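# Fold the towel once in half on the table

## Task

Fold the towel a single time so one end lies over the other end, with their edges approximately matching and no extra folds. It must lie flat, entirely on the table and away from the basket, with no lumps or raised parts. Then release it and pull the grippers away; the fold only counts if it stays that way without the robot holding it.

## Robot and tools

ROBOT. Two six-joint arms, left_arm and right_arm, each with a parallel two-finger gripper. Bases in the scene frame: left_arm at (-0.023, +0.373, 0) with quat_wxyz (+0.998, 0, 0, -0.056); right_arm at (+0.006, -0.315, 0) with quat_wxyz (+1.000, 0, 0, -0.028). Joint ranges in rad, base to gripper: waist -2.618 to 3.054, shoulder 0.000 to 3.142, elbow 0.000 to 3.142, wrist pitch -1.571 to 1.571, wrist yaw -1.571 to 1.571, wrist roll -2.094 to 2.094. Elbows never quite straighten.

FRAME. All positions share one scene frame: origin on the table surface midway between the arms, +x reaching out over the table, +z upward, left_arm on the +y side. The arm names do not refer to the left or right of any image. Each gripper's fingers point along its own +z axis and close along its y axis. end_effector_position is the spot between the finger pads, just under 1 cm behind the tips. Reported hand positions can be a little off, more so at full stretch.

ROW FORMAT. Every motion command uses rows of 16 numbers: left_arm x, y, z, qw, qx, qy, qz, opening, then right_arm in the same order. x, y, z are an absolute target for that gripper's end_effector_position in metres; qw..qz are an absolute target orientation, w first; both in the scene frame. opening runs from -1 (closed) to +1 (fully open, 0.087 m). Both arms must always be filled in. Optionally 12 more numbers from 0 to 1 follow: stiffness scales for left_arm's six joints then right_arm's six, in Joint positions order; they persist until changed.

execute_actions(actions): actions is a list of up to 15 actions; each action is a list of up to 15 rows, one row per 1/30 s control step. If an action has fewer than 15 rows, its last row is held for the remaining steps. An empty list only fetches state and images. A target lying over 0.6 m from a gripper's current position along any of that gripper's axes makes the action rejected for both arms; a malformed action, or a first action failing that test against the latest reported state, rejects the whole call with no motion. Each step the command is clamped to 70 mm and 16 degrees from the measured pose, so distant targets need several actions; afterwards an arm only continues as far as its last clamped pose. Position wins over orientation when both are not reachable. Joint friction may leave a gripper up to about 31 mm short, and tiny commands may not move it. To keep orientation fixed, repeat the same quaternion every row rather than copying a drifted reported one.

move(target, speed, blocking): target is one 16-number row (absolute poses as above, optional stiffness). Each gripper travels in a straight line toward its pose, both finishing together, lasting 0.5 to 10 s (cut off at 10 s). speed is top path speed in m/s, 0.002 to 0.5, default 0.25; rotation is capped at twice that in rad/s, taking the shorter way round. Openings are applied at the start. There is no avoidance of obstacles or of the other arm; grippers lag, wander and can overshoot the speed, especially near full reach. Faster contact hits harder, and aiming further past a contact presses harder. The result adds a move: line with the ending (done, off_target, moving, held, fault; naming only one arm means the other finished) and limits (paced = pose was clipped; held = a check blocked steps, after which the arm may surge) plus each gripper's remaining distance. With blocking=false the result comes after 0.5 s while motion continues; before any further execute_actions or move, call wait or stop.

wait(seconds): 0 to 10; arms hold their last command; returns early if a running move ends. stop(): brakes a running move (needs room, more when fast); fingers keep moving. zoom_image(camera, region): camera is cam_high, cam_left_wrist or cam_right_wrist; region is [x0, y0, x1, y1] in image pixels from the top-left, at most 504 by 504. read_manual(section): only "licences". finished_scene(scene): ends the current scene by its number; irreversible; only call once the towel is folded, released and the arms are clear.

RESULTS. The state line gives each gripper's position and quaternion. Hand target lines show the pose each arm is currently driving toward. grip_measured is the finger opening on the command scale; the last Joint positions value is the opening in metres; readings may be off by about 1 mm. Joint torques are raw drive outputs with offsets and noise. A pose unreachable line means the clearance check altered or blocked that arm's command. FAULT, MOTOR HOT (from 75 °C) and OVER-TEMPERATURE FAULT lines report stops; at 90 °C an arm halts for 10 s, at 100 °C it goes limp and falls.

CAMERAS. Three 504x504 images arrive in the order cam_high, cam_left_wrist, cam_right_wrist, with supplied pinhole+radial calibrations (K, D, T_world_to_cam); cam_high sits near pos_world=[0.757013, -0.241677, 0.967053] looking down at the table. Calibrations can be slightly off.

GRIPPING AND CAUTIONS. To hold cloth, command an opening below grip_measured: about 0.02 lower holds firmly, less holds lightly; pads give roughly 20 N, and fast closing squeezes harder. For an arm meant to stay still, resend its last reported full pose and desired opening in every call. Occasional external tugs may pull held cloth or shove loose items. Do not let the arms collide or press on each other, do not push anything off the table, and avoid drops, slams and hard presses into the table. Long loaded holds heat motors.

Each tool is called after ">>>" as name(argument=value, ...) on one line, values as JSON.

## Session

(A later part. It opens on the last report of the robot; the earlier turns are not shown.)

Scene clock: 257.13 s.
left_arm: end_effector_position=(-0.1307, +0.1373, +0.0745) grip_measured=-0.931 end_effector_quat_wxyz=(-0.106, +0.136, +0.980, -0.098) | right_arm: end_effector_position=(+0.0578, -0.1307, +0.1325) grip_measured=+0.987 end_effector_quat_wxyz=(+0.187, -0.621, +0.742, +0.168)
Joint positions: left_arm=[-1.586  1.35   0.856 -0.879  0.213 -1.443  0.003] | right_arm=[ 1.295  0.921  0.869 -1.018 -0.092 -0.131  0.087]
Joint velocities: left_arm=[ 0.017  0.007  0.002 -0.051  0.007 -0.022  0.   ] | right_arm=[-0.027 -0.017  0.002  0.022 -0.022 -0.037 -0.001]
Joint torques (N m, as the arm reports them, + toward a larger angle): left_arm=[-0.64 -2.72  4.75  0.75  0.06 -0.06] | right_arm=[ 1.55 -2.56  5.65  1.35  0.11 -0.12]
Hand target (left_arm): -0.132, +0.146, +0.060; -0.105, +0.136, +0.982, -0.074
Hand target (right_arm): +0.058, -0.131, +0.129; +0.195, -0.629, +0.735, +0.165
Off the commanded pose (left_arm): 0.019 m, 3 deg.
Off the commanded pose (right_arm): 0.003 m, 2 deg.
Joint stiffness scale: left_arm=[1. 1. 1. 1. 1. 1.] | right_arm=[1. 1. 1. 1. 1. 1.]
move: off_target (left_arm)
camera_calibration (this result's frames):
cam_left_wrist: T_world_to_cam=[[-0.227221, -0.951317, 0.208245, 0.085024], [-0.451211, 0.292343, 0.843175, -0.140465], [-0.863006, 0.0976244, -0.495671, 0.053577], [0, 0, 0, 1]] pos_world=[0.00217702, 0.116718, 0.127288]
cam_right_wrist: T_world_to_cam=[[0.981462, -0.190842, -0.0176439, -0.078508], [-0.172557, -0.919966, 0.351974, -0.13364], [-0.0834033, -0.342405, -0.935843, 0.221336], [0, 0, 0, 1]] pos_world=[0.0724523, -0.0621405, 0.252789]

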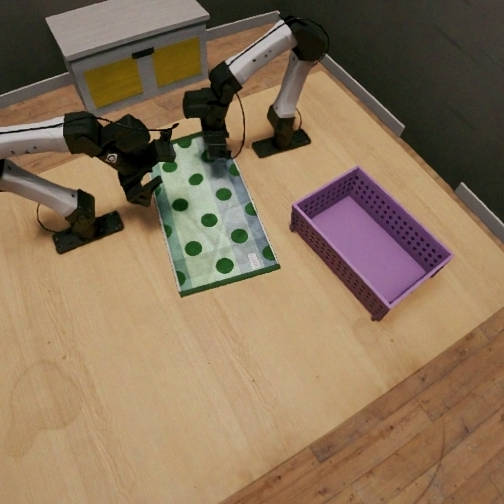

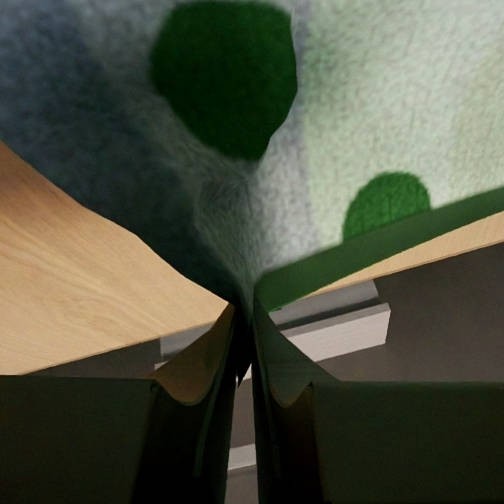

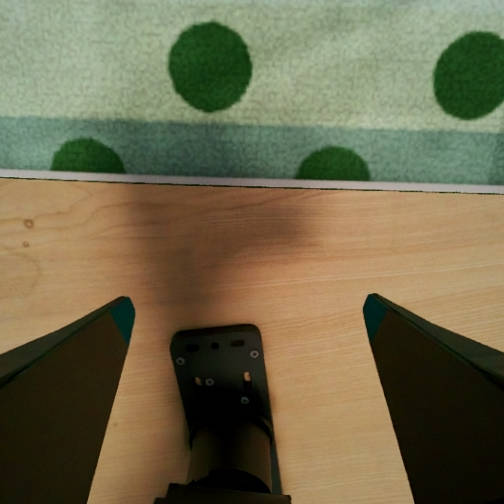

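>>> execute_actions(actions=[[[-0.14,0.145,0.03,-0.0975,0.137,0.9829,-0.0749,-0.97,0.06,-0.13,0.13,0.1968,-0.6273,0.7345,0.1681,1]],[[-0.14,0.145,0.03,-0.0975,0.137,0.9829,-0.0749,-0.6,0.06,-0.13,0.13,0.1968,-0.6273,0.7345,0.1681,1],[-0.14,0.145,0.03,-0.0975,0.137,0.9829,-0.0749,-0.2,0.06,-0.13,0.13,0.1968,-0.6273,0.7345,0.1681,1],[-0.14,0.145,0.03,-0.0975,0.137,0.9829,-0.0749,0.2,0.06,-0.13,0.13,0.1968,-0.6273,0.7345,0.1681,1],[-0.14,0.145,0.04,-0.0975,0.137,0.9829,-0.0749,0.6,0.06,-0.13,0.13,0.1968,-0.6273,0.7345,0.1681,1],[-0.14,0.145,0.05,-0.0975,0.137,0.9829,-0.0749,1,0.06,-0.13,0.13,0.1968,-0.6273,0.7345,0.1681,1],[-0.14,0.148,0.06,-0.0975,0.137,0.9829,-0.0749,1,0.06,-0.13,0.13,0.1968,-0.6273,0.7345,0.1681,1],[-0.14,0.15,0.07,-0.0975,0.137,0.9829,-0.0749,1,0.06,-0.13,0.13,0.1968,-0.6273,0.7345,0.1681,1],[-0.14,0.152,0.08,-0.0975,0.137,0.9829,-0.0749,1,0.06,-0.13,0.13,0.1968,-0.6273,0.7345,0.1681,1],[-0.14,0.155,0.09,-0.0975,0.137,0.9829,-0.0749,1,0.06,-0.13,0.13,0.1968,-0.6273,0.7345,0.1681,1],[-0.14,0.158,0.1,-0.0975,0.137,0.9829,-0.0749,1,0.06,-0.13,0.13,0.1968,-0.6273,0.7345,0.1681,1]]])

>>> move(target=[0.124,0.16,0.075,0.1924,0.7443,0.5921,-0.2418,1,0.064,-0.098,0.06,0.2418,-0.5921,0.7443,0.1924,1], speed=0.35)

Scene clock: 271.90 s.
left_arm: end_effector_position=(-0.1422, +0.1451, +0.0975) grip_measured=+0.989 end_effector_quat_wxyz=(-0.103, +0.138, +0.980, -0.103) | right_arm: end_effector_position=(+0.0588, -0.1293, +0.1330) grip_measured=+0.987 end_effector_quat_wxyz=(+0.191, -0.624, +0.738, +0.169)
Joint positions: left_arm=[-1.648  1.294  0.907 -0.964  0.195 -1.501  0.087] | right_arm=[ 1.295  0.921  0.869 -1.011 -0.092 -0.14   0.087]
Joint velocities: left_arm=[-0.022 -0.022  0.139 -0.359  0.022  0.022 -0.001] | right_arm=[ 0.027 -0.012 -0.002  0.007  0.081 -0.037 -0.   ]
Joint torques (N m, as the arm reports them, + toward a larger angle): left_arm=[-0.47 -5.43  7.88  0.44  0.03 -0.05] | right_arm=[ 0.58 -2.48  5.84  1.39  0.02 -0.08]
Hand target (left_arm): -0.140, +0.159, +0.100; -0.098, +0.137, +0.983, -0.076
Hand target (right_arm): +0.060, -0.130, +0.130; +0.197, -0.627, +0.735, +0.168
Off the commanded pose (left_arm): 0.013 m, 3 deg.
Off the commanded pose (right_arm): 0.003 m, 1 deg.
Joint stiffness scale: left_arm=[1. 1. 1. 1. 1. 1.] | right_arm=[1. 1. 1. 1. 1. 1.]
camera_calibration (this result's frames):
cam_left_wrist: T_world_to_cam=[[-0.23121, -0.948117, 0.218211, 0.0829827], [-0.454254, 0.303543, 0.837565, -0.168857], [-0.860346, 0.0945305, -0.500868, 0.0555852], [0, 0, 0, 1]] pos_world=[-0.00969505, 0.124678, 0.151162]
cam_right_wrist: T_world_to_cam=[[0.983021, -0.183105, -0.0119051, -0.0790153], [-0.167768, -0.923172, 0.345844, -0.132281], [-0.0743162, -0.337975, -0.938217, 0.222744], [0, 0, 0, 1]] pos_world=[0.0720347, -0.061304, 0.25379]

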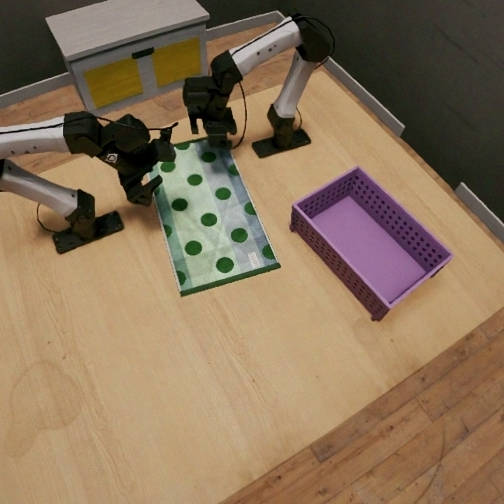

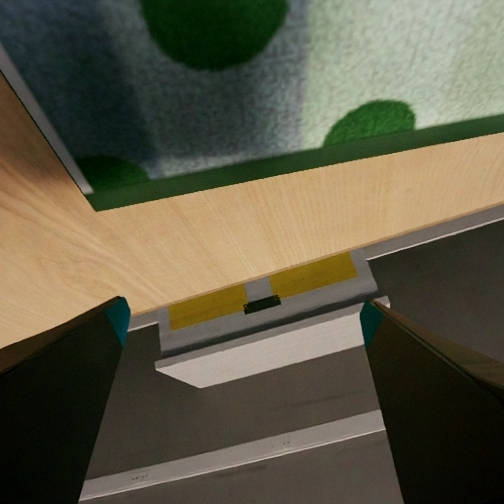

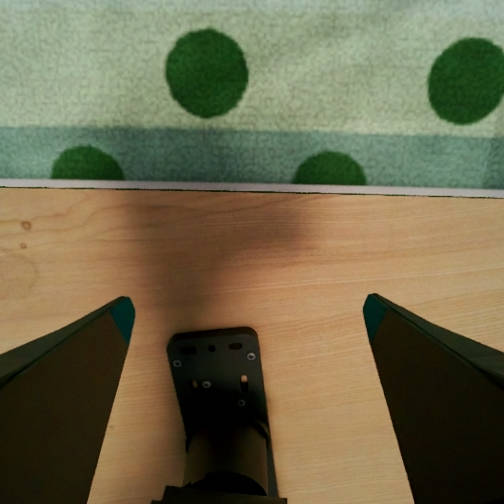

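Scene clock: 274.97 s.
left_arm: end_effector_position=(+0.1271, +0.1601, +0.0799) grip_measured=+0.990 end_effector_quat_wxyz=(+0.211, +0.748, +0.585, -0.231) | right_arm: end_effector_position=(+0.0653, -0.0986, +0.0660) grip_measured=+0.987 end_effector_quat_wxyz=(+0.243, -0.593, +0.742, +0.196)
Joint positions: left_arm=[-0.621  1.257  0.816 -0.753  0.527  0.979  0.087] | right_arm=[ 1.334  0.921  0.553 -0.569 -0.043 -0.055  0.087]
Joint velocities: left_arm=[-0.027 -0.017  0.002  0.007 -0.037 -0.007  0.001] | right_arm=[ 0.002 -0.002 -0.012  0.007  0.022  0.051 -0.   ]
Joint torques (N m, as the arm reports them, + toward a larger angle): left_arm=[ 1.19 -2.72  7.62  0.85  0.52  0.08] | right_arm=[ 1.61 -1.25  6.13  1.54  0.11  0.1 ]
Hand target (left_arm): +0.127, +0.163, +0.075; +0.200, +0.746, +0.590, -0.235
Hand target (right_arm): +0.064, -0.100, +0.060; +0.242, -0.593, +0.744, +0.191
Off the commanded pose (left_arm): 0.006 m, 3 deg.
Off the commanded pose (right_arm): 0.006 m, 0 deg.
Joint stiffness scale: left_arm=[1. 1. 1. 1. 1. 1.] | right_arm=[1. 1. 1. 1. 1. 1.]
move: off_target (left_arm)
camera_calibration (this result's frames):
cam_left_wrist: T_world_to_cam=[[-0.978159, 0.203952, -0.0401144, 0.0944564], [0.19134, 0.95889, 0.209569, -0.173118], [0.0812075, 0.197317, -0.976971, 0.178988], [0, 0, 0, 1]] pos_world=[0.110983, 0.111419, 0.214935]
cam_right_wrist: T_world_to_cam=[[0.970868, -0.239555, -0.00534727, -0.0857732], [-0.231894, -0.944972, 0.230764, -0.0700508], [-0.0603337, -0.222802, -0.972995, 0.183484], [0, 0, 0, 1]] pos_world=[0.0781004, -0.0458629, 0.194235]

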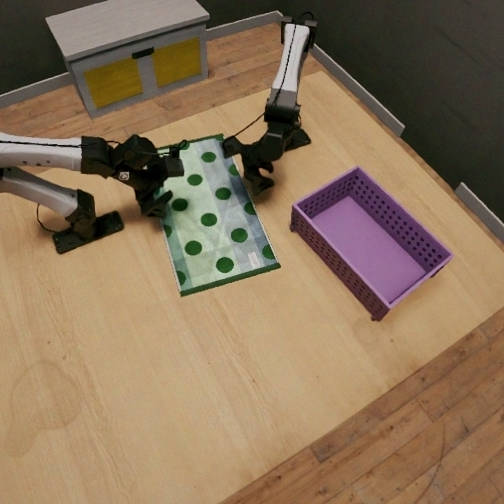

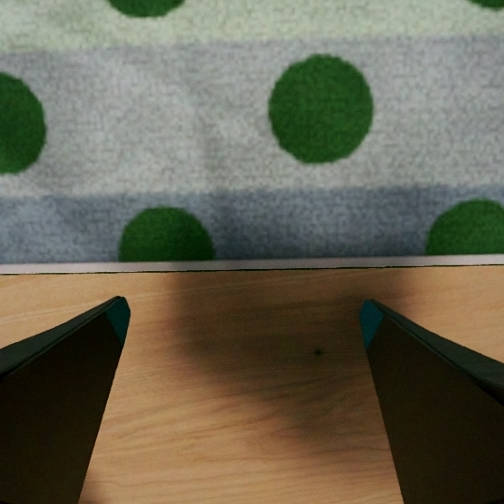

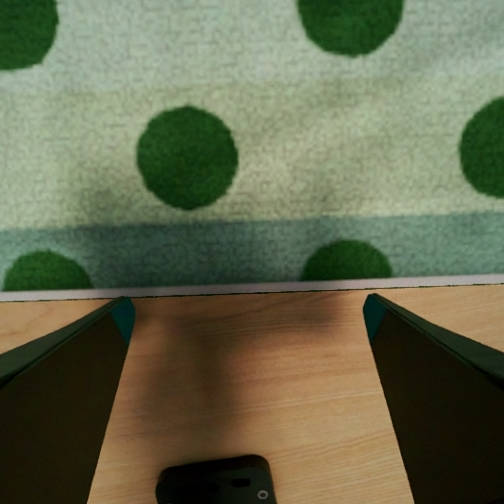

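>>> move(target=[0.113,0.146,0.016,0.1924,0.7443,0.5921,-0.2418,1,0.065,-0.095,0.008,0.2418,-0.5921,0.7443,0.1924,1], speed=0.08)

Scene clock: 283.67 s.
left_arm: end_effector_position=(+0.1222, +0.1390, +0.0292) grip_measured=+0.990 end_effector_quat_wxyz=(+0.213, +0.743, +0.587, -0.243) | right_arm: end_effector_position=(+0.0668, -0.0935, +0.0160) grip_measured=+0.987 end_effector_quat_wxyz=(+0.247, -0.592, +0.741, +0.198)
Joint positions: left_arm=[-0.688  1.37   0.674 -0.454  0.522  0.891  0.087] | right_arm=[ 1.334  1.017  0.38  -0.292 -0.043 -0.054  0.087]
Joint velocities: left_arm=[-0.012 -0.017 -0.002 -0.022  0.007 -0.081 -0.001] | right_arm=[-0.007  0.002 -0.017  0.022 -0.022 -0.022 -0.   ]
Joint torques (N m, as the arm reports them, + toward a larger angle): left_arm=[-0.64 -3.68  4.85  1.02  0.32 -0.06] | right_arm=[ 1.55 -0.86  5.92  1.56  0.1   0.1 ]
Hand target (left_arm): +0.114, +0.145, +0.016; +0.192, +0.744, +0.592, -0.242
Hand target (right_arm): +0.065, -0.097, +0.009; +0.242, -0.592, +0.744, +0.193
Off the commanded pose (left_arm): 0.018 m, 2 deg.
Off the commanded pose (right_arm): 0.008 m, 1 deg.
Joint stiffness scale: left_arm=[1. 1. 1. 1. 1. 1.] | right_arm=[1. 1. 1. 1. 1. 1.]
move: off_target (left_arm)
camera_calibration (this result's frames):
cam_left_wrist: T_world_to_cam=[[-0.97985, 0.198122, -0.0253195, 0.0925408], [0.189881, 0.963322, 0.189623, -0.141175], [0.0619594, 0.180995, -0.98153, 0.138774], [0, 0, 0, 1]] pos_world=[0.108884, 0.0925453, 0.165324]
cam_right_wrist: T_world_to_cam=[[0.970732, -0.240105, -0.00538332, -0.0863167], [-0.23292, -0.946675, 0.222611, -0.0533271], [-0.0585462, -0.214841, -0.974893, 0.136717], [0, 0, 0, 1]] pos_world=[0.0793736, -0.0418361, 0.14469]

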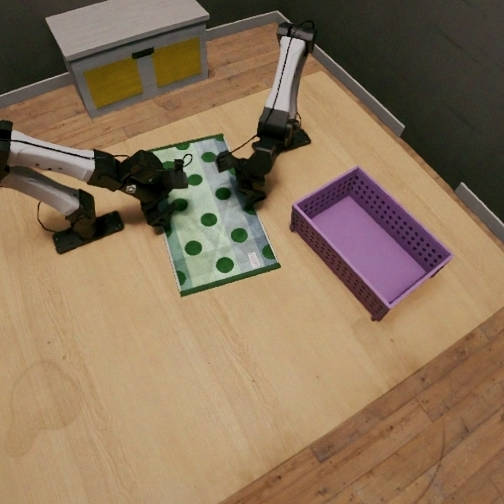

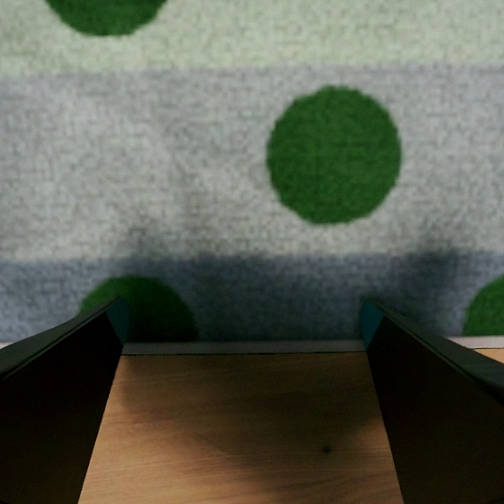

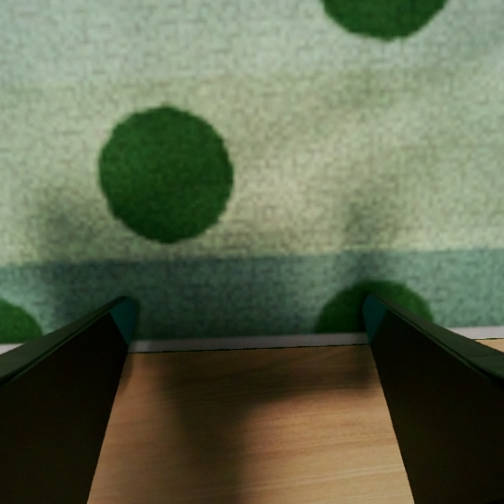

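>>> move(target=[0.107,0.144,0.002,0.1924,0.7443,0.5921,-0.2418,1,0.066,-0.091,-0.003,0.2418,-0.5921,0.7443,0.1924,1], speed=0.05)

Scene clock: 286.87 s.
left_arm: end_effector_position=(+0.1164, +0.1355, +0.0205) grip_measured=+0.990 end_effector_quat_wxyz=(+0.219, +0.742, +0.585, -0.244) | right_arm: end_effector_position=(+0.0693, -0.0851, +0.0089) grip_measured=+0.987 end_effector_quat_wxyz=(+0.252, -0.590, +0.740, +0.202)
Joint positions: left_arm=[-0.714  1.37   0.627 -0.38   0.515  0.861  0.087] | right_arm=[ 1.334  1.076  0.367 -0.207 -0.043 -0.054  0.087]
Joint velocities: left_arm=[ 0.007 -0.007 -0.012 -0.051 -0.007 -0.022 -0.   ] | right_arm=[ 0.007 -0.012 -0.007  0.081  0.007 -0.022 -0.   ]
Joint torques (N m, as the arm reports them, + toward a larger angle): left_arm=[-0.73 -2.42  4.09  1.1   0.28 -0.04] | right_arm=[ 1.59 -1.04  5.01  1.54  0.1   0.1 ]
Hand target (left_arm): +0.107, +0.144, +0.003; +0.192, +0.744, +0.592, -0.242
Hand target (right_arm): +0.066, -0.092, -0.002; +0.242, -0.592, +0.744, +0.192
Off the commanded pose (left_arm): 0.022 m, 3 deg.
Off the commanded pose (right_arm): 0.014 m, 2 deg.
Joint stiffness scale: left_arm=[1. 1. 1. 1. 1. 1.] | right_arm=[1. 1. 1. 1. 1. 1.]
move: off_target (left_arm, right_arm)
camera_calibration (this result's frames):
cam_left_wrist: T_world_to_cam=[[-0.979763, 0.197451, -0.0328113, 0.0875239], [0.188627, 0.965664, 0.178643, -0.135029], [0.066958, 0.168839, -0.983367, 0.132334], [0, 0, 0, 1]] pos_world=[0.102362, 0.0907682, 0.157126]
cam_right_wrist: T_world_to_cam=[[0.970677, -0.240335, -0.00497155, -0.0867957], [-0.233967, -0.949301, 0.209969, -0.0432052], [-0.0551824, -0.202648, -0.977696, 0.132515], [0, 0, 0, 1]] pos_world=[0.0814545, -0.0350209, 0.138199]

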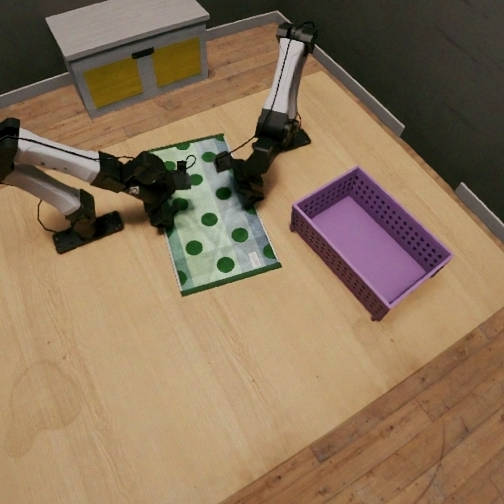

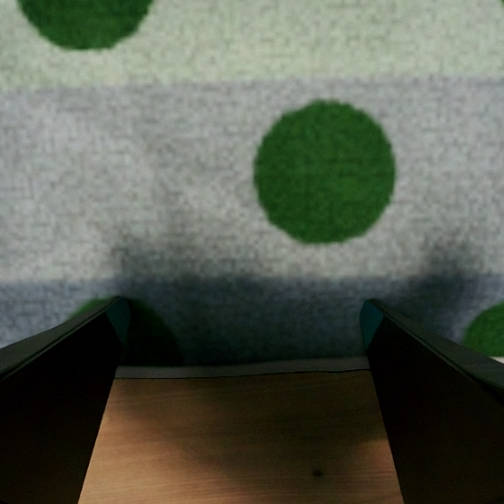

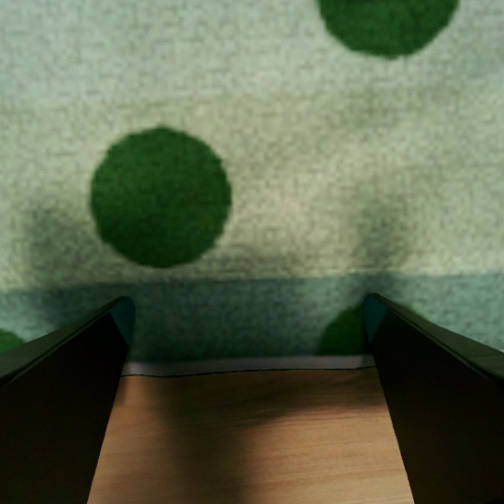

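>>> execute_actions(actions=[[[0.112,0.14,-0.004,0.19,0.7443,0.5921,-0.25,1,0.068,-0.088,-0.006,0.2418,-0.5921,0.7443,0.1924,1]],[[0.112,0.14,-0.004,0.19,0.7443,0.5921,-0.25,0.94,0.068,-0.088,-0.006,0.2418,-0.5921,0.7443,0.1924,0.94],[0.112,0.14,-0.004,0.19,0.7443,0.5921,-0.25,0.9,0.068,-0.088,-0.006,0.2418,-0.5921,0.7443,0.1924,0.9],[0.112,0.14,-0.004,0.19,0.7443,0.5921,-0.25,0.86,0.068,-0.088,-0.006,0.2418,-0.5921,0.7443,0.1924,0.86],[0.112,0.14,-0.004,0.19,0.7443,0.5921,-0.25,0.82,0.068,-0.088,-0.006,0.2418,-0.5921,0.7443,0.1924,0.82],[0.112,0.14,-0.004,0.19,0.7443,0.5921,-0.25,0.78,0.068,-0.088,-0.006,0.2418,-0.5921,0.7443,0.1924,0.78],[0.112,0.14,-0.004,0.19,0.7443,0.5921,-0.25,0.74,0.068,-0.088,-0.006,0.2418,-0.5921,0.7443,0.1924,0.74],[0.112,0.14,-0.004,0.19,0.7443,0.5921,-0.25,0.7,0.068,-0.088,-0.006,0.2418,-0.5921,0.7443,0.1924,0.7],[0.112,0.14,-0.004,0.19,0.7443,0.5921,-0.25,0.66,0.068,-0.088,-0.006,0.2418,-0.5921,0.7443,0.1924,0.66],[0.112,0.14,-0.004,0.19,0.7443,0.5921,-0.25,0.62,0.068,-0.088,-0.006,0.2418,-0.5921,0.7443,0.1924,0.62],[0.112,0.14,-0.004,0.19,0.7443,0.5921,-0.25,0.58,0.068,-0.088,-0.006,0.2418,-0.5921,0.7443,0.1924,0.58],[0.112,0.14,-0.004,0.19,0.7443,0.5921,-0.25,0.54,0.068,-0.088,-0.006,0.2418,-0.5921,0.7443,0.1924,0.54],[0.112,0.14,-0.004,0.19,0.7443,0.5921,-0.25,0.5,0.068,-0.088,-0.006,0.2418,-0.5921,0.7443,0.1924,0.5],[0.112,0.14,-0.004,0.19,0.7443,0.5921,-0.25,0.46,0.068,-0.088,-0.006,0.2418,-0.5921,0.7443,0.1924,0.46],[0.112,0.14,-0.004,0.19,0.7443,0.5921,-0.25,0.42,0.068,-0.088,-0.006,0.2418,-0.5921,0.7443,0.1924,0.42],[0.112,0.14,-0.004,0.19,0.7443,0.5921,-0.25,0.38,0.068,-0.088,-0.006,0.2418,-0.5921,0.7443,0.1924,0.38]]])

Scene clock: 296.10 s.
left_arm: end_effector_position=(+0.1167, +0.1237, +0.0187) grip_measured=+0.399 end_effector_quat_wxyz=(+0.229, +0.739, +0.574, -0.269) | right_arm: end_effector_position=(+0.0720, -0.0762, +0.0088) grip_measured=+0.399 end_effector_quat_wxyz=(+0.261, -0.588, +0.736, +0.209)
Joint positions: left_arm=[-0.71   1.409  0.627 -0.319  0.569  0.86   0.061] | right_arm=[ 1.334  1.108  0.367 -0.15  -0.043 -0.054  0.061]
Joint velocities: left_arm=[ 0.002 -0.002 -0.007  0.051  0.051  0.066 -0.033] | right_arm=[ 0.007 -0.017  0.017  0.037 -0.007 -0.022 -0.033]
Joint torques (N m, as the arm reports them, + toward a larger angle): left_arm=[ 0.18 -1.69  5.16  0.78 -0.13  0.14] | right_arm=[ 1.17 -0.97  5.19  1.35  0.05  0.07]
Hand target (left_arm): +0.111, +0.140, -0.002; +0.190, +0.743, +0.591, -0.250
Hand target (right_arm): +0.068, -0.089, -0.005; +0.242, -0.592, +0.744, +0.192
Off the commanded pose (left_arm): 0.028 m, 5 deg.
Off the commanded pose (right_arm): 0.019 m, 3 deg.
Joint stiffness scale: left_arm=[1. 1. 1. 1. 1. 1.] | right_arm=[1. 1. 1. 1. 1. 1.]
camera_calibration (this result's frames):
cam_left_wrist: T_world_to_cam=[[-0.976396, 0.214805, -0.0225663, 0.0873993], [0.210324, 0.969362, 0.126888, -0.125382], [0.049131, 0.119147, -0.99166, 0.14095], [0, 0, 0, 1]] pos_world=[0.104782, 0.0859732, 0.157656]
cam_right_wrist: T_world_to_cam=[[0.970709, -0.240229, -0.0037067, -0.0872643], [-0.235421, -0.954134, 0.184945, -0.0340852], [-0.047966, -0.178656, -0.982742, 0.135735], [0, 0, 0, 1]] pos_world=[0.0831946, -0.0292355, 0.139373]

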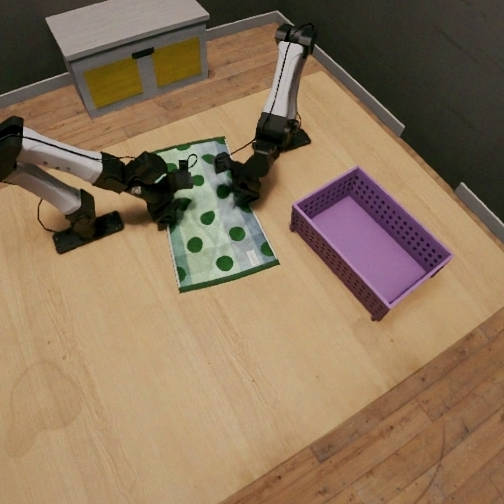

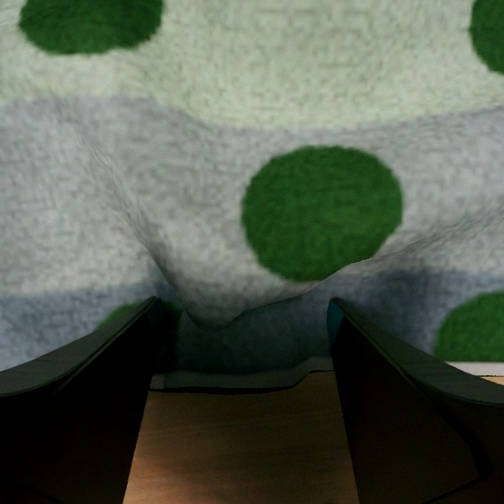

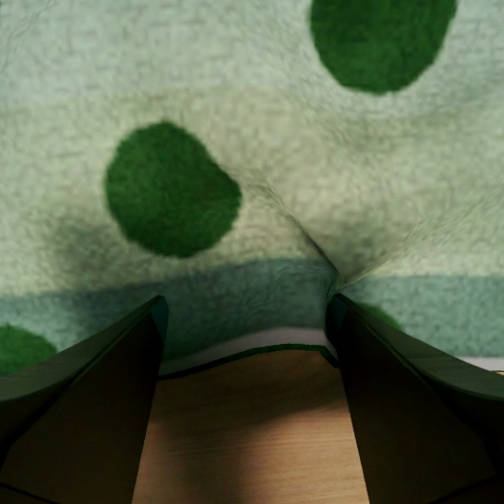

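>>> execute_actions(actions=[[[0.118,0.152,0.004,0.2,0.741,0.585,-0.255,0.38,0.066,-0.104,-0.002,0.25,-0.59,0.74,0.2,0.38]],[[0.118,0.152,0.004,0.2,0.741,0.585,-0.255,0.34,0.066,-0.104,-0.002,0.25,-0.59,0.74,0.2,0.34],[0.118,0.152,0.004,0.2,0.741,0.585,-0.255,0.3,0.066,-0.104,-0.002,0.25,-0.59,0.74,0.2,0.3],[0.118,0.152,0.004,0.2,0.741,0.585,-0.255,0.26,0.066,-0.104,-0.002,0.25,-0.59,0.74,0.2,0.26],[0.118,0.152,0.004,0.2,0.741,0.585,-0.255,0.22,0.066,-0.104,-0.002,0.25,-0.59,0.74,0.2,0.22],[0.118,0.152,0.004,0.2,0.741,0.585,-0.255,0.18,0.066,-0.104,-0.002,0.25,-0.59,0.74,0.2,0.18],[0.118,0.152,0.004,0.2,0.741,0.585,-0.255,0.14,0.066,-0.104,-0.002,0.25,-0.59,0.74,0.2,0.14],[0.118,0.152,0.004,0.2,0.741,0.585,-0.255,0.1,0.066,-0.104,-0.002,0.25,-0.59,0.74,0.2,0.1],[0.118,0.152,0.004,0.2,0.741,0.585,-0.255,0.06,0.066,-0.104,-0.002,0.25,-0.59,0.74,0.2,0.06],[0.118,0.152,0.004,0.2,0.741,0.585,-0.255,0.02,0.066,-0.104,-0.002,0.25,-0.59,0.74,0.2,0.02],[0.118,0.152,0.004,0.2,0.741,0.585,-0.255,-0.02,0.066,-0.104,-0.002,0.25,-0.59,0.74,0.2,-0.02],[0.118,0.152,0.004,0.2,0.741,0.585,-0.255,-0.06,0.066,-0.104,-0.002,0.25,-0.59,0.74,0.2,-0.06],[0.118,0.152,0.004,0.2,0.741,0.585,-0.255,-0.1,0.066,-0.104,-0.002,0.25,-0.59,0.74,0.2,-0.1]]])

Scene clock: 304.10 s.
left_arm: end_effector_position=(+0.1219, +0.1301, +0.0193) grip_measured=-0.099 end_effector_quat_wxyz=(+0.233, +0.743, +0.564, -0.275) | right_arm: end_effector_position=(+0.0686, -0.0875, +0.0095) grip_measured=-0.099 end_effector_quat_wxyz=(+0.270, -0.586, +0.733, +0.215)
Joint positions: left_arm=[-0.661  1.409  0.627 -0.343  0.609  0.928  0.039] | right_arm=[ 1.334  1.012  0.317 -0.173 -0.043 -0.054  0.039]
Joint velocities: left_arm=[-0.012 -0.007  0.002  0.022 -0.037  0.022 -0.   ] | right_arm=[-0.017 -0.022 -0.002 -0.037 -0.007  0.007  0.001]
Joint torques (N m, as the arm reports them, + toward a larger angle): left_arm=[ 1.42 -5.38  4.5   0.67 -0.1   0.09] | right_arm=[-0.33 -3.    5.11  1.14 -0.06 -0.05]
Hand target (left_arm): +0.117, +0.151, +0.004; +0.200, +0.742, +0.586, -0.256
Hand target (right_arm): +0.066, -0.103, -0.002; +0.250, -0.590, +0.741, +0.201
Off the commanded pose (left_arm): 0.027 m, 5 deg.
Off the commanded pose (right_arm): 0.020 m, 3 deg.
Joint stiffness scale: left_arm=[1. 1. 1. 1. 1. 1.] | right_arm=[1. 1. 1. 1. 1. 1.]
camera_calibration (this result's frames):
cam_left_wrist: T_world_to_cam=[[-0.971872, 0.233917, -0.0273458, 0.0881502], [0.229633, 0.966987, 0.110477, -0.134475], [0.0522855, 0.10109, -0.993502, 0.142486], [0, 0, 0, 1]] pos_world=[0.109101, 0.0950114, 0.158827]
cam_right_wrist: T_world_to_cam=[[0.970729, -0.240162, -0.00260978, -0.0866802], [-0.23653, -0.957822, 0.163186, -0.0458908], [-0.0416907, -0.157792, -0.986592, 0.13564], [0, 0, 0, 1]] pos_world=[0.0789434, -0.0433697, 0.141084]

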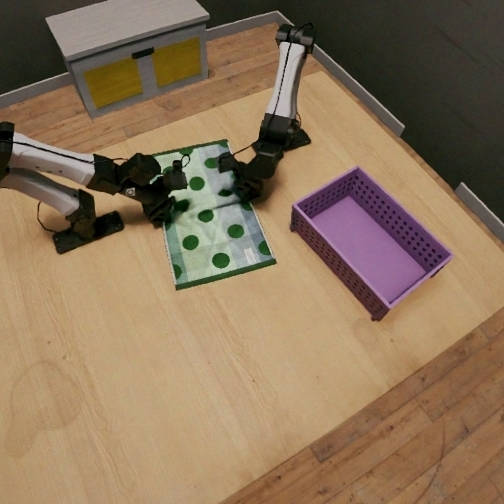

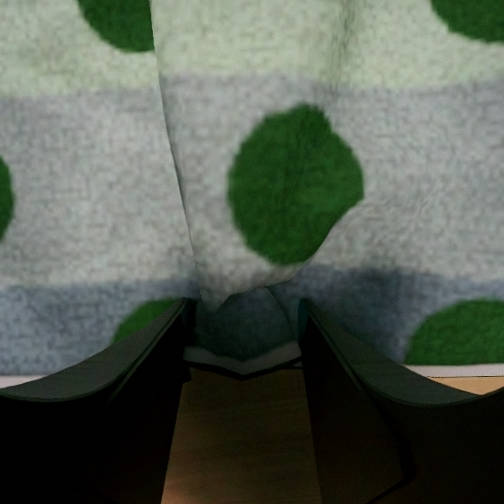

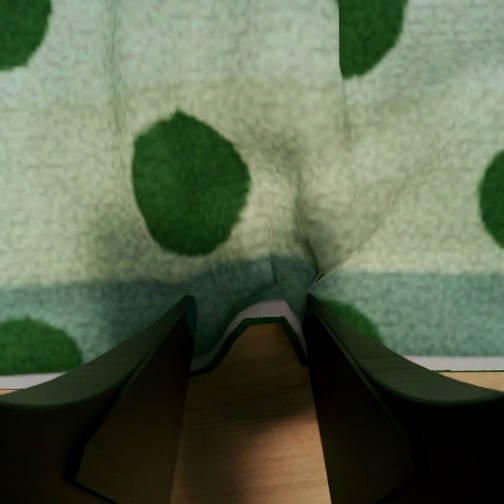

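A ridge formed across the width. Finish closing.

>>> execute_actions(actions=[[[0.12,0.146,0.006,0.215,0.742,0.575,-0.265,-0.16,0.067,-0.098,0,0.26,-0.588,0.736,0.208,-0.16],[0.12,0.146,0.006,0.215,0.742,0.575,-0.265,-0.21,0.067,-0.098,0,0.26,-0.588,0.736,0.208,-0.21],[0.12,0.146,0.006,0.215,0.742,0.575,-0.265,-0.26,0.067,-0.098,0,0.26,-0.588,0.736,0.208,-0.26],[0.12,0.146,0.006,0.215,0.742,0.575,-0.265,-0.31,0.067,-0.098,0,0.26,-0.588,0.736,0.208,-0.31],[0.12,0.146,0.006,0.215,0.742,0.575,-0.265,-0.36,0.067,-0.098,0,0.26,-0.588,0.736,0.208,-0.36],[0.12,0.146,0.006,0.215,0.742,0.575,-0.265,-0.41,0.067,-0.098,0,0.26,-0.588,0.736,0.208,-0.41],[0.12,0.146,0.006,0.215,0.742,0.575,-0.265,-0.46,0.067,-0.098,0,0.26,-0.588,0.736,0.208,-0.46],[0.12,0.146,0.006,0.215,0.742,0.575,-0.265,-0.51,0.067,-0.098,0,0.26,-0.588,0.736,0.208,-0.51],[0.12,0.146,0.006,0.215,0.742,0.575,-0.265,-0.56,0.067,-0.098,0,0.26,-0.588,0.736,0.208,-0.56],[0.12,0.146,0.006,0.215,0.742,0.575,-0.265,-0.61,0.067,-0.098,0,0.26,-0.588,0.736,0.208,-0.61],[0.12,0.146,0.006,0.215,0.742,0.575,-0.265,-0.66,0.067,-0.098,0,0.26,-0.588,0.736,0.208,-0.66],[0.12,0.146,0.006,0.215,0.742,0.575,-0.265,-0.71,0.067,-0.098,0,0.26,-0.588,0.736,0.208,-0.71],[0.12,0.146,0.006,0.215,0.742,0.575,-0.265,-0.76,0.067,-0.098,0,0.26,-0.588,0.736,0.208,-0.76],[0.12,0.146,0.006,0.215,0.742,0.575,-0.265,-0.8,0.067,-0.098,0,0.26,-0.588,0.736,0.208,-0.8],[0.12,0.146,0.006,0.215,0.742,0.575,-0.265,-0.84,0.067,-0.098,0,0.26,-0.588,0.736,0.208,-0.84]],[[0.12,0.14,0.012,0.215,0.742,0.575,-0.265,-0.87,0.067,-0.094,0.004,0.26,-0.588,0.736,0.208,-0.87],[0.12,0.14,0.012,0.215,0.742,0.575,-0.265,-0.9,0.067,-0.094,0.004,0.26,-0.588,0.736,0.208,-0.9],[0.12,0.14,0.012,0.215,0.742,0.575,-0.265,-0.93,0.067,-0.094,0.004,0.26,-0.588,0.736,0.208,-0.93],[0.12,0.14,0.012,0.215,0.742,0.575,-0.265,-0.97,0.067,-0.094,0.004,0.26,-0.588,0.736,0.208,-0.97]]])

Scene clock: 313.47 s.
left_arm: end_effector_position=(+0.1242, +0.1294, +0.0205) grip_measured=-0.848 end_effector_quat_wxyz=(+0.238, +0.742, +0.562, -0.278) | right_arm: end_effector_position=(+0.0694, -0.0848, +0.0112) grip_measured=-0.928 end_effector_quat_wxyz=(+0.275, -0.585, +0.731, +0.218)
Joint positions: left_arm=[-0.652  1.409  0.627 -0.337  0.62   0.936  0.007] | right_arm=[ 1.334  1.012  0.317 -0.16  -0.043 -0.054  0.003]
Joint velocities: left_arm=[-0.002 -0.022 -0.002  0.022  0.022 -0.051 -0.001] | right_arm=[-0.002 -0.012  0.017 -0.081 -0.037  0.051  0.   ]
Joint torques (N m, as the arm reports them, + toward a larger angle): left_arm=[-0.06 -5.31  6.13  0.75  0.04 -0.02] | right_arm=[ 0.36 -1.96  6.7   1.26 -0.02  0.  ]
Hand target (left_arm): +0.120, +0.140, +0.012; +0.215, +0.743, +0.575, -0.266
Hand target (right_arm): +0.067, -0.094, +0.004; +0.260, -0.588, +0.737, +0.208
Off the commanded pose (left_arm): 0.014 m, 3 deg.
Off the commanded pose (right_arm): 0.012 m, 2 deg.
Joint stiffness scale: left_arm=[1. 1. 1. 1. 1. 1.] | right_arm=[1. 1. 1. 1. 1. 1.]
camera_calibration (this result's frames):
cam_left_wrist: T_world_to_cam=[[-0.971645, 0.234075, -0.0333875, 0.0906249], [0.22982, 0.968151, 0.0993306, -0.13442], [0.0555749, 0.088841, -0.994494, 0.144843], [0, 0, 0, 1]] pos_world=[0.110898, 0.0960579, 0.160424]
cam_right_wrist: T_world_to_cam=[[0.970738, -0.240134, -0.00196612, -0.0868204], [-0.237116, -0.95977, 0.150392, -0.0433853], [-0.0380012, -0.145525, -0.988625, 0.138581], [0, 0, 0, 1]] pos_world=[0.0792587, -0.0423213, 0.143359]

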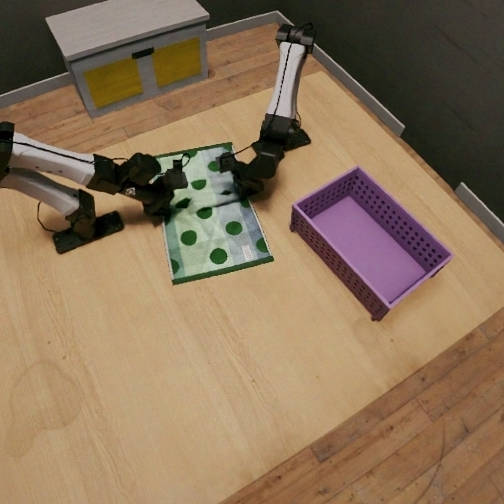

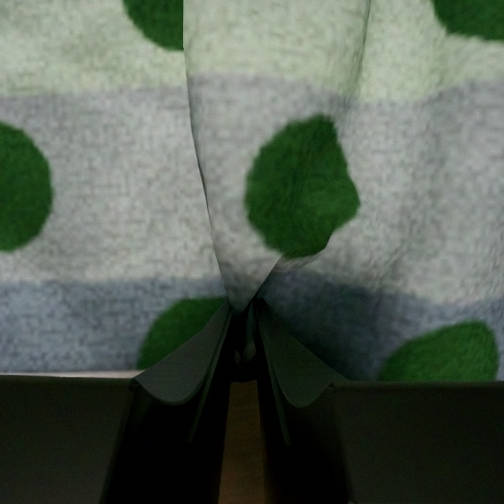

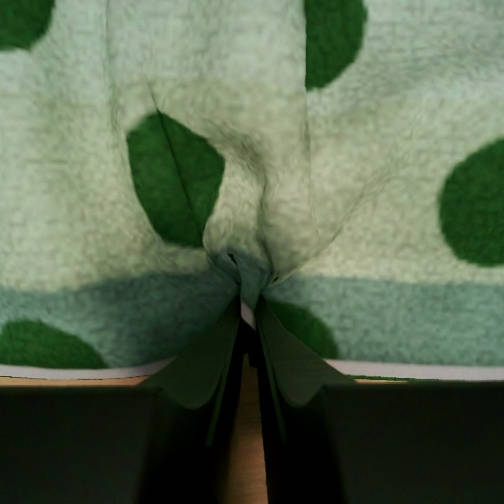

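>>> move(target=[0.15,0.115,0.30,0.2534,0.6602,0.6602,-0.2534,-0.97,0.15,-0.117,0.295,0.2534,-0.6602,0.6602,0.2534,-0.97], speed=0.15)

Scene clock: 321.33 s.
left_arm: end_effector_position=(+0.1478, +0.1171, +0.3025) grip_measured=-0.856 end_effector_quat_wxyz=(+0.269, +0.660, +0.652, -0.259) | right_arm: end_effector_position=(+0.1518, -0.1096, +0.2909) grip_measured=-0.928 end_effector_quat_wxyz=(-0.254, +0.658, -0.659, -0.260)
Joint positions: left_arm=[-0.662  1.444  1.81  -1.341  0.512  0.65   0.006] | right_arm=[ 0.728  1.287  1.663 -1.431 -0.563 -0.745  0.003]
Joint velocities: left_arm=[-0.017 -0.037 -0.007 -0.037  0.007  0.037  0.001] | right_arm=[-0.002 -0.012  0.012 -0.051 -0.007 -0.154  0.001]
Joint torques (N m, as the arm reports them, + toward a larger angle): left_arm=[-0.28 -4.55  8.53  0.89  0.15 -0.06] | right_arm=[-0.6  -2.64  9.08  0.86 -0.22 -0.05]
Hand target (left_arm): +0.146, +0.120, +0.300; +0.254, +0.661, +0.660, -0.253
Hand target (right_arm): +0.153, -0.113, +0.296; -0.256, +0.658, -0.660, -0.257
Off the commanded pose (left_arm): 0.004 m, 2 deg.
Off the commanded pose (right_arm): 0.009 m, 1 deg.
Joint stiffness scale: left_arm=[1. 1. 1. 1. 1. 1.] | right_arm=[1. 1. 1. 1. 1. 1.]
move: done
camera_calibration (this result's frames):
cam_left_wrist: T_world_to_cam=[[-0.999841, -0.015849, -0.00818237, 0.151735], [-0.0164725, 0.996431, 0.0827928, -0.11781], [0.00684098, 0.0829144, -0.996533, 0.433627], [0, 0, 0, 1]] pos_world=[0.146804, 0.0838406, 0.44312]
cam_right_wrist: T_world_to_cam=[[0.999769, -0.0173288, -0.0127033, -0.149074], [-0.0156227, -0.992171, 0.123907, -0.11912], [-0.014751, -0.12368, -0.992213, 0.414563], [0, 0, 0, 1]] pos_world=[0.153294, -0.0694973, 0.424201]

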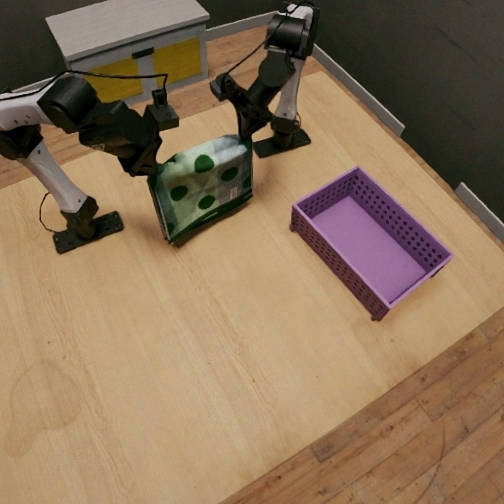

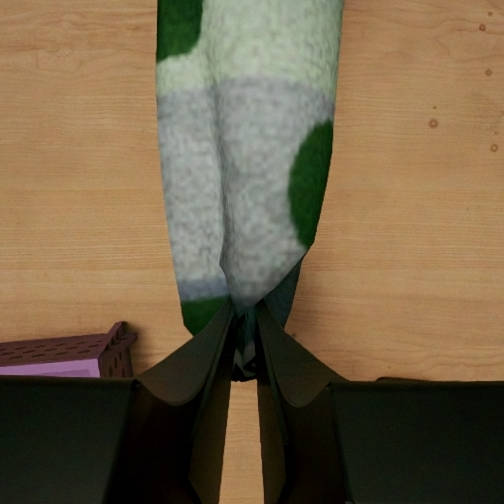

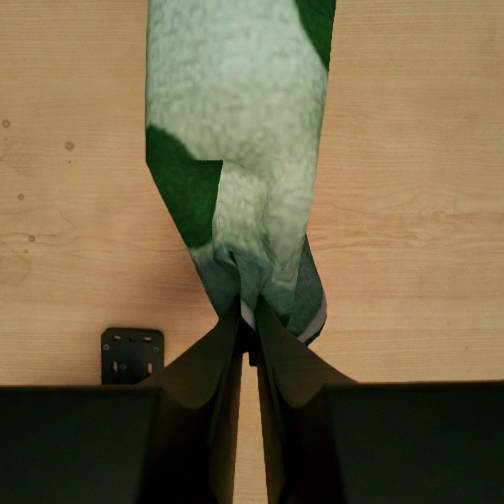

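>>> zoom_image(camera="cam_high", region=[130, 110, 280, 260])

Region (130, 110, 280, 260) of cam_high's 504x504 image, scaled by 3.360, with more detail than that image has.

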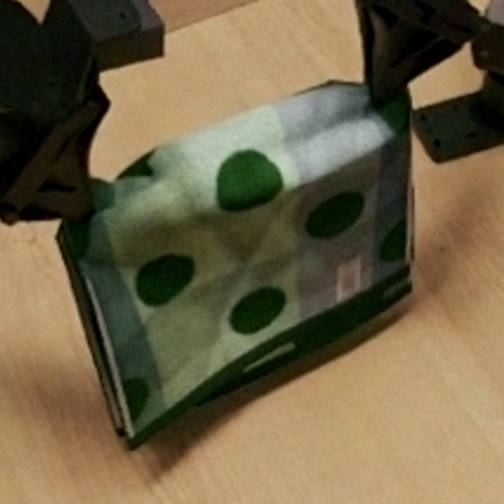

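>>> move(target=[0.30,0.105,0.285,0.3641,0.6942,0.6062,-0.1349,-0.97,0.30,-0.133,0.28,0.3641,-0.6942,0.6062,0.1349,-0.97], speed=0.15)

Scene clock: 333.17 s.
left_arm: end_effector_position=(+0.2895, +0.0994, +0.2857) grip_measured=-0.856 end_effector_quat_wxyz=(+0.364, +0.699, +0.597, -0.150) | right_arm: end_effector_position=(+0.2910, -0.1309, +0.2734) grip_measured=-0.928 end_effector_quat_wxyz=(-0.354, +0.695, -0.607, -0.149)
Joint positions: left_arm=[-0.498  1.676  1.906 -1.104  0.451  0.953  0.006] | right_arm=[ 0.443  1.452  1.663 -1.202 -0.571 -1.145  0.003]
Joint velocities: left_arm=[-0.022 -0.002 -0.012 -0.007 -0.022 -0.007 -0.   ] | right_arm=[-0.002 -0.022  0.012  0.037 -0.081  0.066  0.   ]
Joint torques (N m, as the arm reports them, + toward a larger angle): left_arm=[ 1.64 -8.13  9.31  1.28  0.07  0.04] | right_arm=[-0.83 -5.36  8.51  1.34 -0.15 -0.15]
Hand target (left_arm): +0.300, +0.106, +0.286; +0.364, +0.695, +0.605, -0.133
Hand target (right_arm): +0.300, -0.136, +0.279; -0.364, +0.694, -0.606, -0.135
Off the commanded pose (left_arm): 0.012 m, 2 deg.
Off the commanded pose (right_arm): 0.011 m, 2 deg.
Joint stiffness scale: left_arm=[1. 1. 1. 1. 1. 1.] | right_arm=[1. 1. 1. 1. 1. 1.]
move: off_target (left_arm, right_arm)
camera_calibration (this result's frames):
cam_left_wrist: T_world_to_cam=[[-0.946555, 0.00050438, -0.322543, 0.365742], [-0.0283466, 0.995999, 0.0847452, -0.0935608], [0.321295, 0.089359, -0.942754, 0.310327], [0, 0, 0, 1]] pos_world=[0.243836, 0.0652715, 0.418458]
cam_right_wrist: T_world_to_cam=[[0.951854, -0.00723666, 0.306467, -0.360879], [-0.0459697, -0.991787, 0.119358, -0.125802], [0.303086, -0.127699, -0.944368, 0.29054], [0, 0, 0, 1]] pos_world=[0.249662, -0.0902788, 0.39999]

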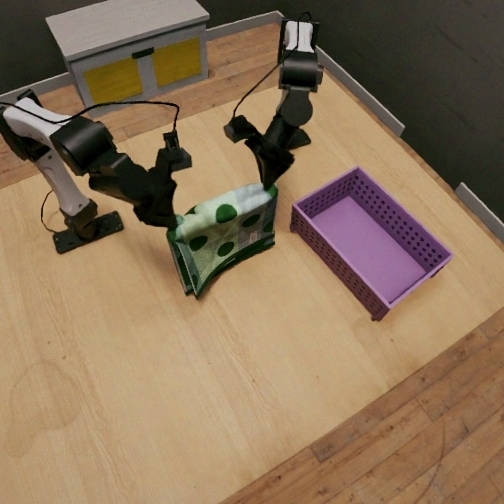

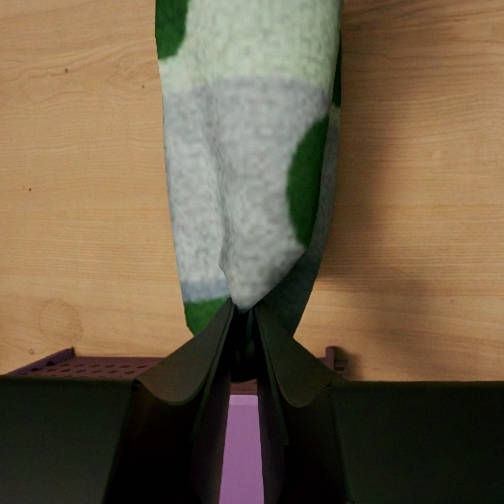

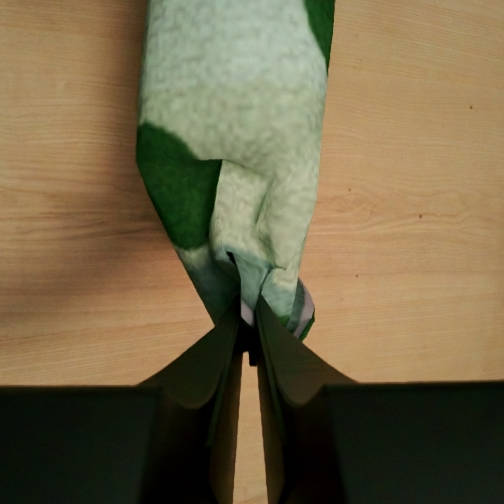

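>>> move(target=[0.17,0.104,0.21,0.3641,0.6942,0.6062,-0.1349,-0.97,0.17,-0.132,0.2,0.3641,-0.6942,0.6062,0.1349,-0.97], speed=0.15)

>>> zoom_image(camera="cam_high", region=[120, 130, 300, 310])

Scene clock: 336.50 s.
left_arm: end_effector_position=(+0.1748, +0.0946, +0.2164) grip_measured=-0.857 end_effector_quat_wxyz=(+0.370, +0.694, +0.601, -0.145) | right_arm: end_effector_position=(+0.1688, -0.1280, +0.2047) grip_measured=-0.928 end_effector_quat_wxyz=(-0.362, +0.697, -0.602, -0.142)
Joint positions: left_arm=[-0.803  1.254  1.218 -0.743  0.228  0.704  0.006] | right_arm=[ 0.783  0.928  1.026 -0.935 -0.353 -0.853  0.003]
Joint velocities: left_arm=[-0.002  0.002  0.022 -0.022 -0.037 -0.022 -0.001] | right_arm=[ 0.022 -0.017  0.007  0.066  0.022 -0.051  0.001]
Joint torques (N m, as the arm reports them, + toward a larger angle): left_arm=[-0.31 -7.51  5.67  1.45  0.   -0.05] | right_arm=[ 1.5  -2.52  5.7   1.59  0.    0.09]
Hand target (left_arm): +0.171, +0.101, +0.209; +0.363, +0.694, +0.607, -0.137
Hand target (right_arm): +0.168, -0.130, +0.201; -0.362, +0.695, -0.606, -0.134
Off the commanded pose (left_arm): 0.012 m, 1 deg.
Off the commanded pose (right_arm): 0.006 m, 1 deg.
Joint stiffness scale: left_arm=[1. 1. 1. 1. 1. 1.] | right_arm=[1. 1. 1. 1. 1. 1.]
move: off_target (left_arm)
camera_calibration (this result's frames):
cam_left_wrist: T_world_to_cam=[[-0.943504, -0.0179107, -0.330878, 0.237826], [-0.0468889, 0.995707, 0.0798058, -0.0817955], [0.328028, 0.0908116, -0.940293, 0.28037], [0, 0, 0, 1]] pos_world=[0.128585, 0.0602431, 0.34885]
cam_right_wrist: T_world_to_cam=[[0.943979, -0.00658376, 0.329941, -0.226876], [-0.0474924, -0.992104, 0.116082, -0.119477], [0.326571, -0.125248, -0.936837, 0.257887], [0, 0, 0, 1]] pos_world=[0.124273, -0.0877274, 0.330323]

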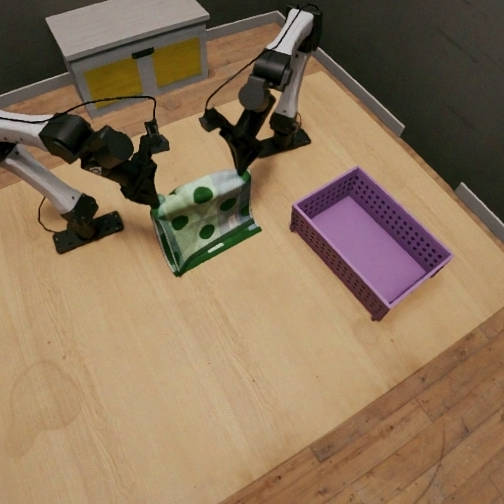

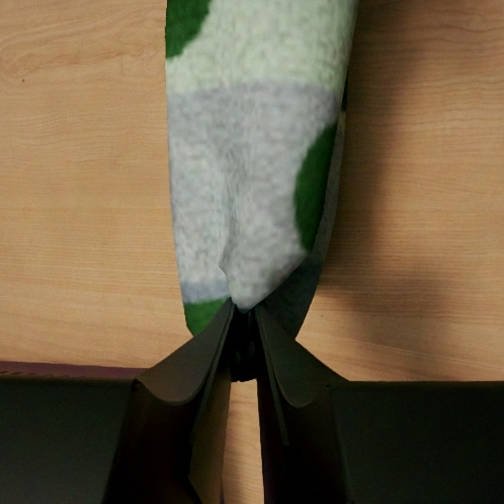

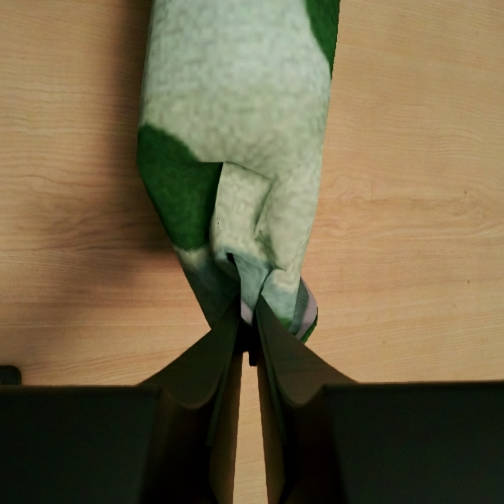

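Region (120, 130, 300, 310) of cam_high's 504x504 image, scaled by 2.800, with more detail than that image has.

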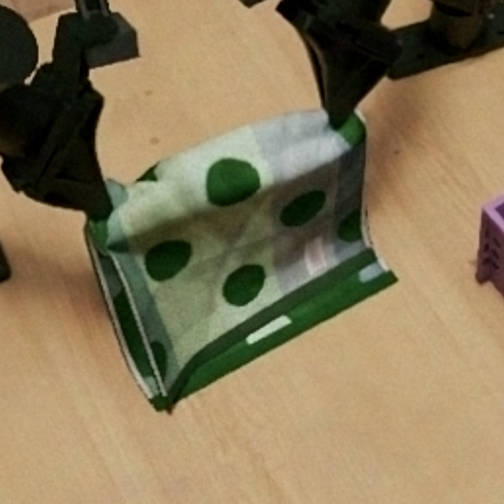

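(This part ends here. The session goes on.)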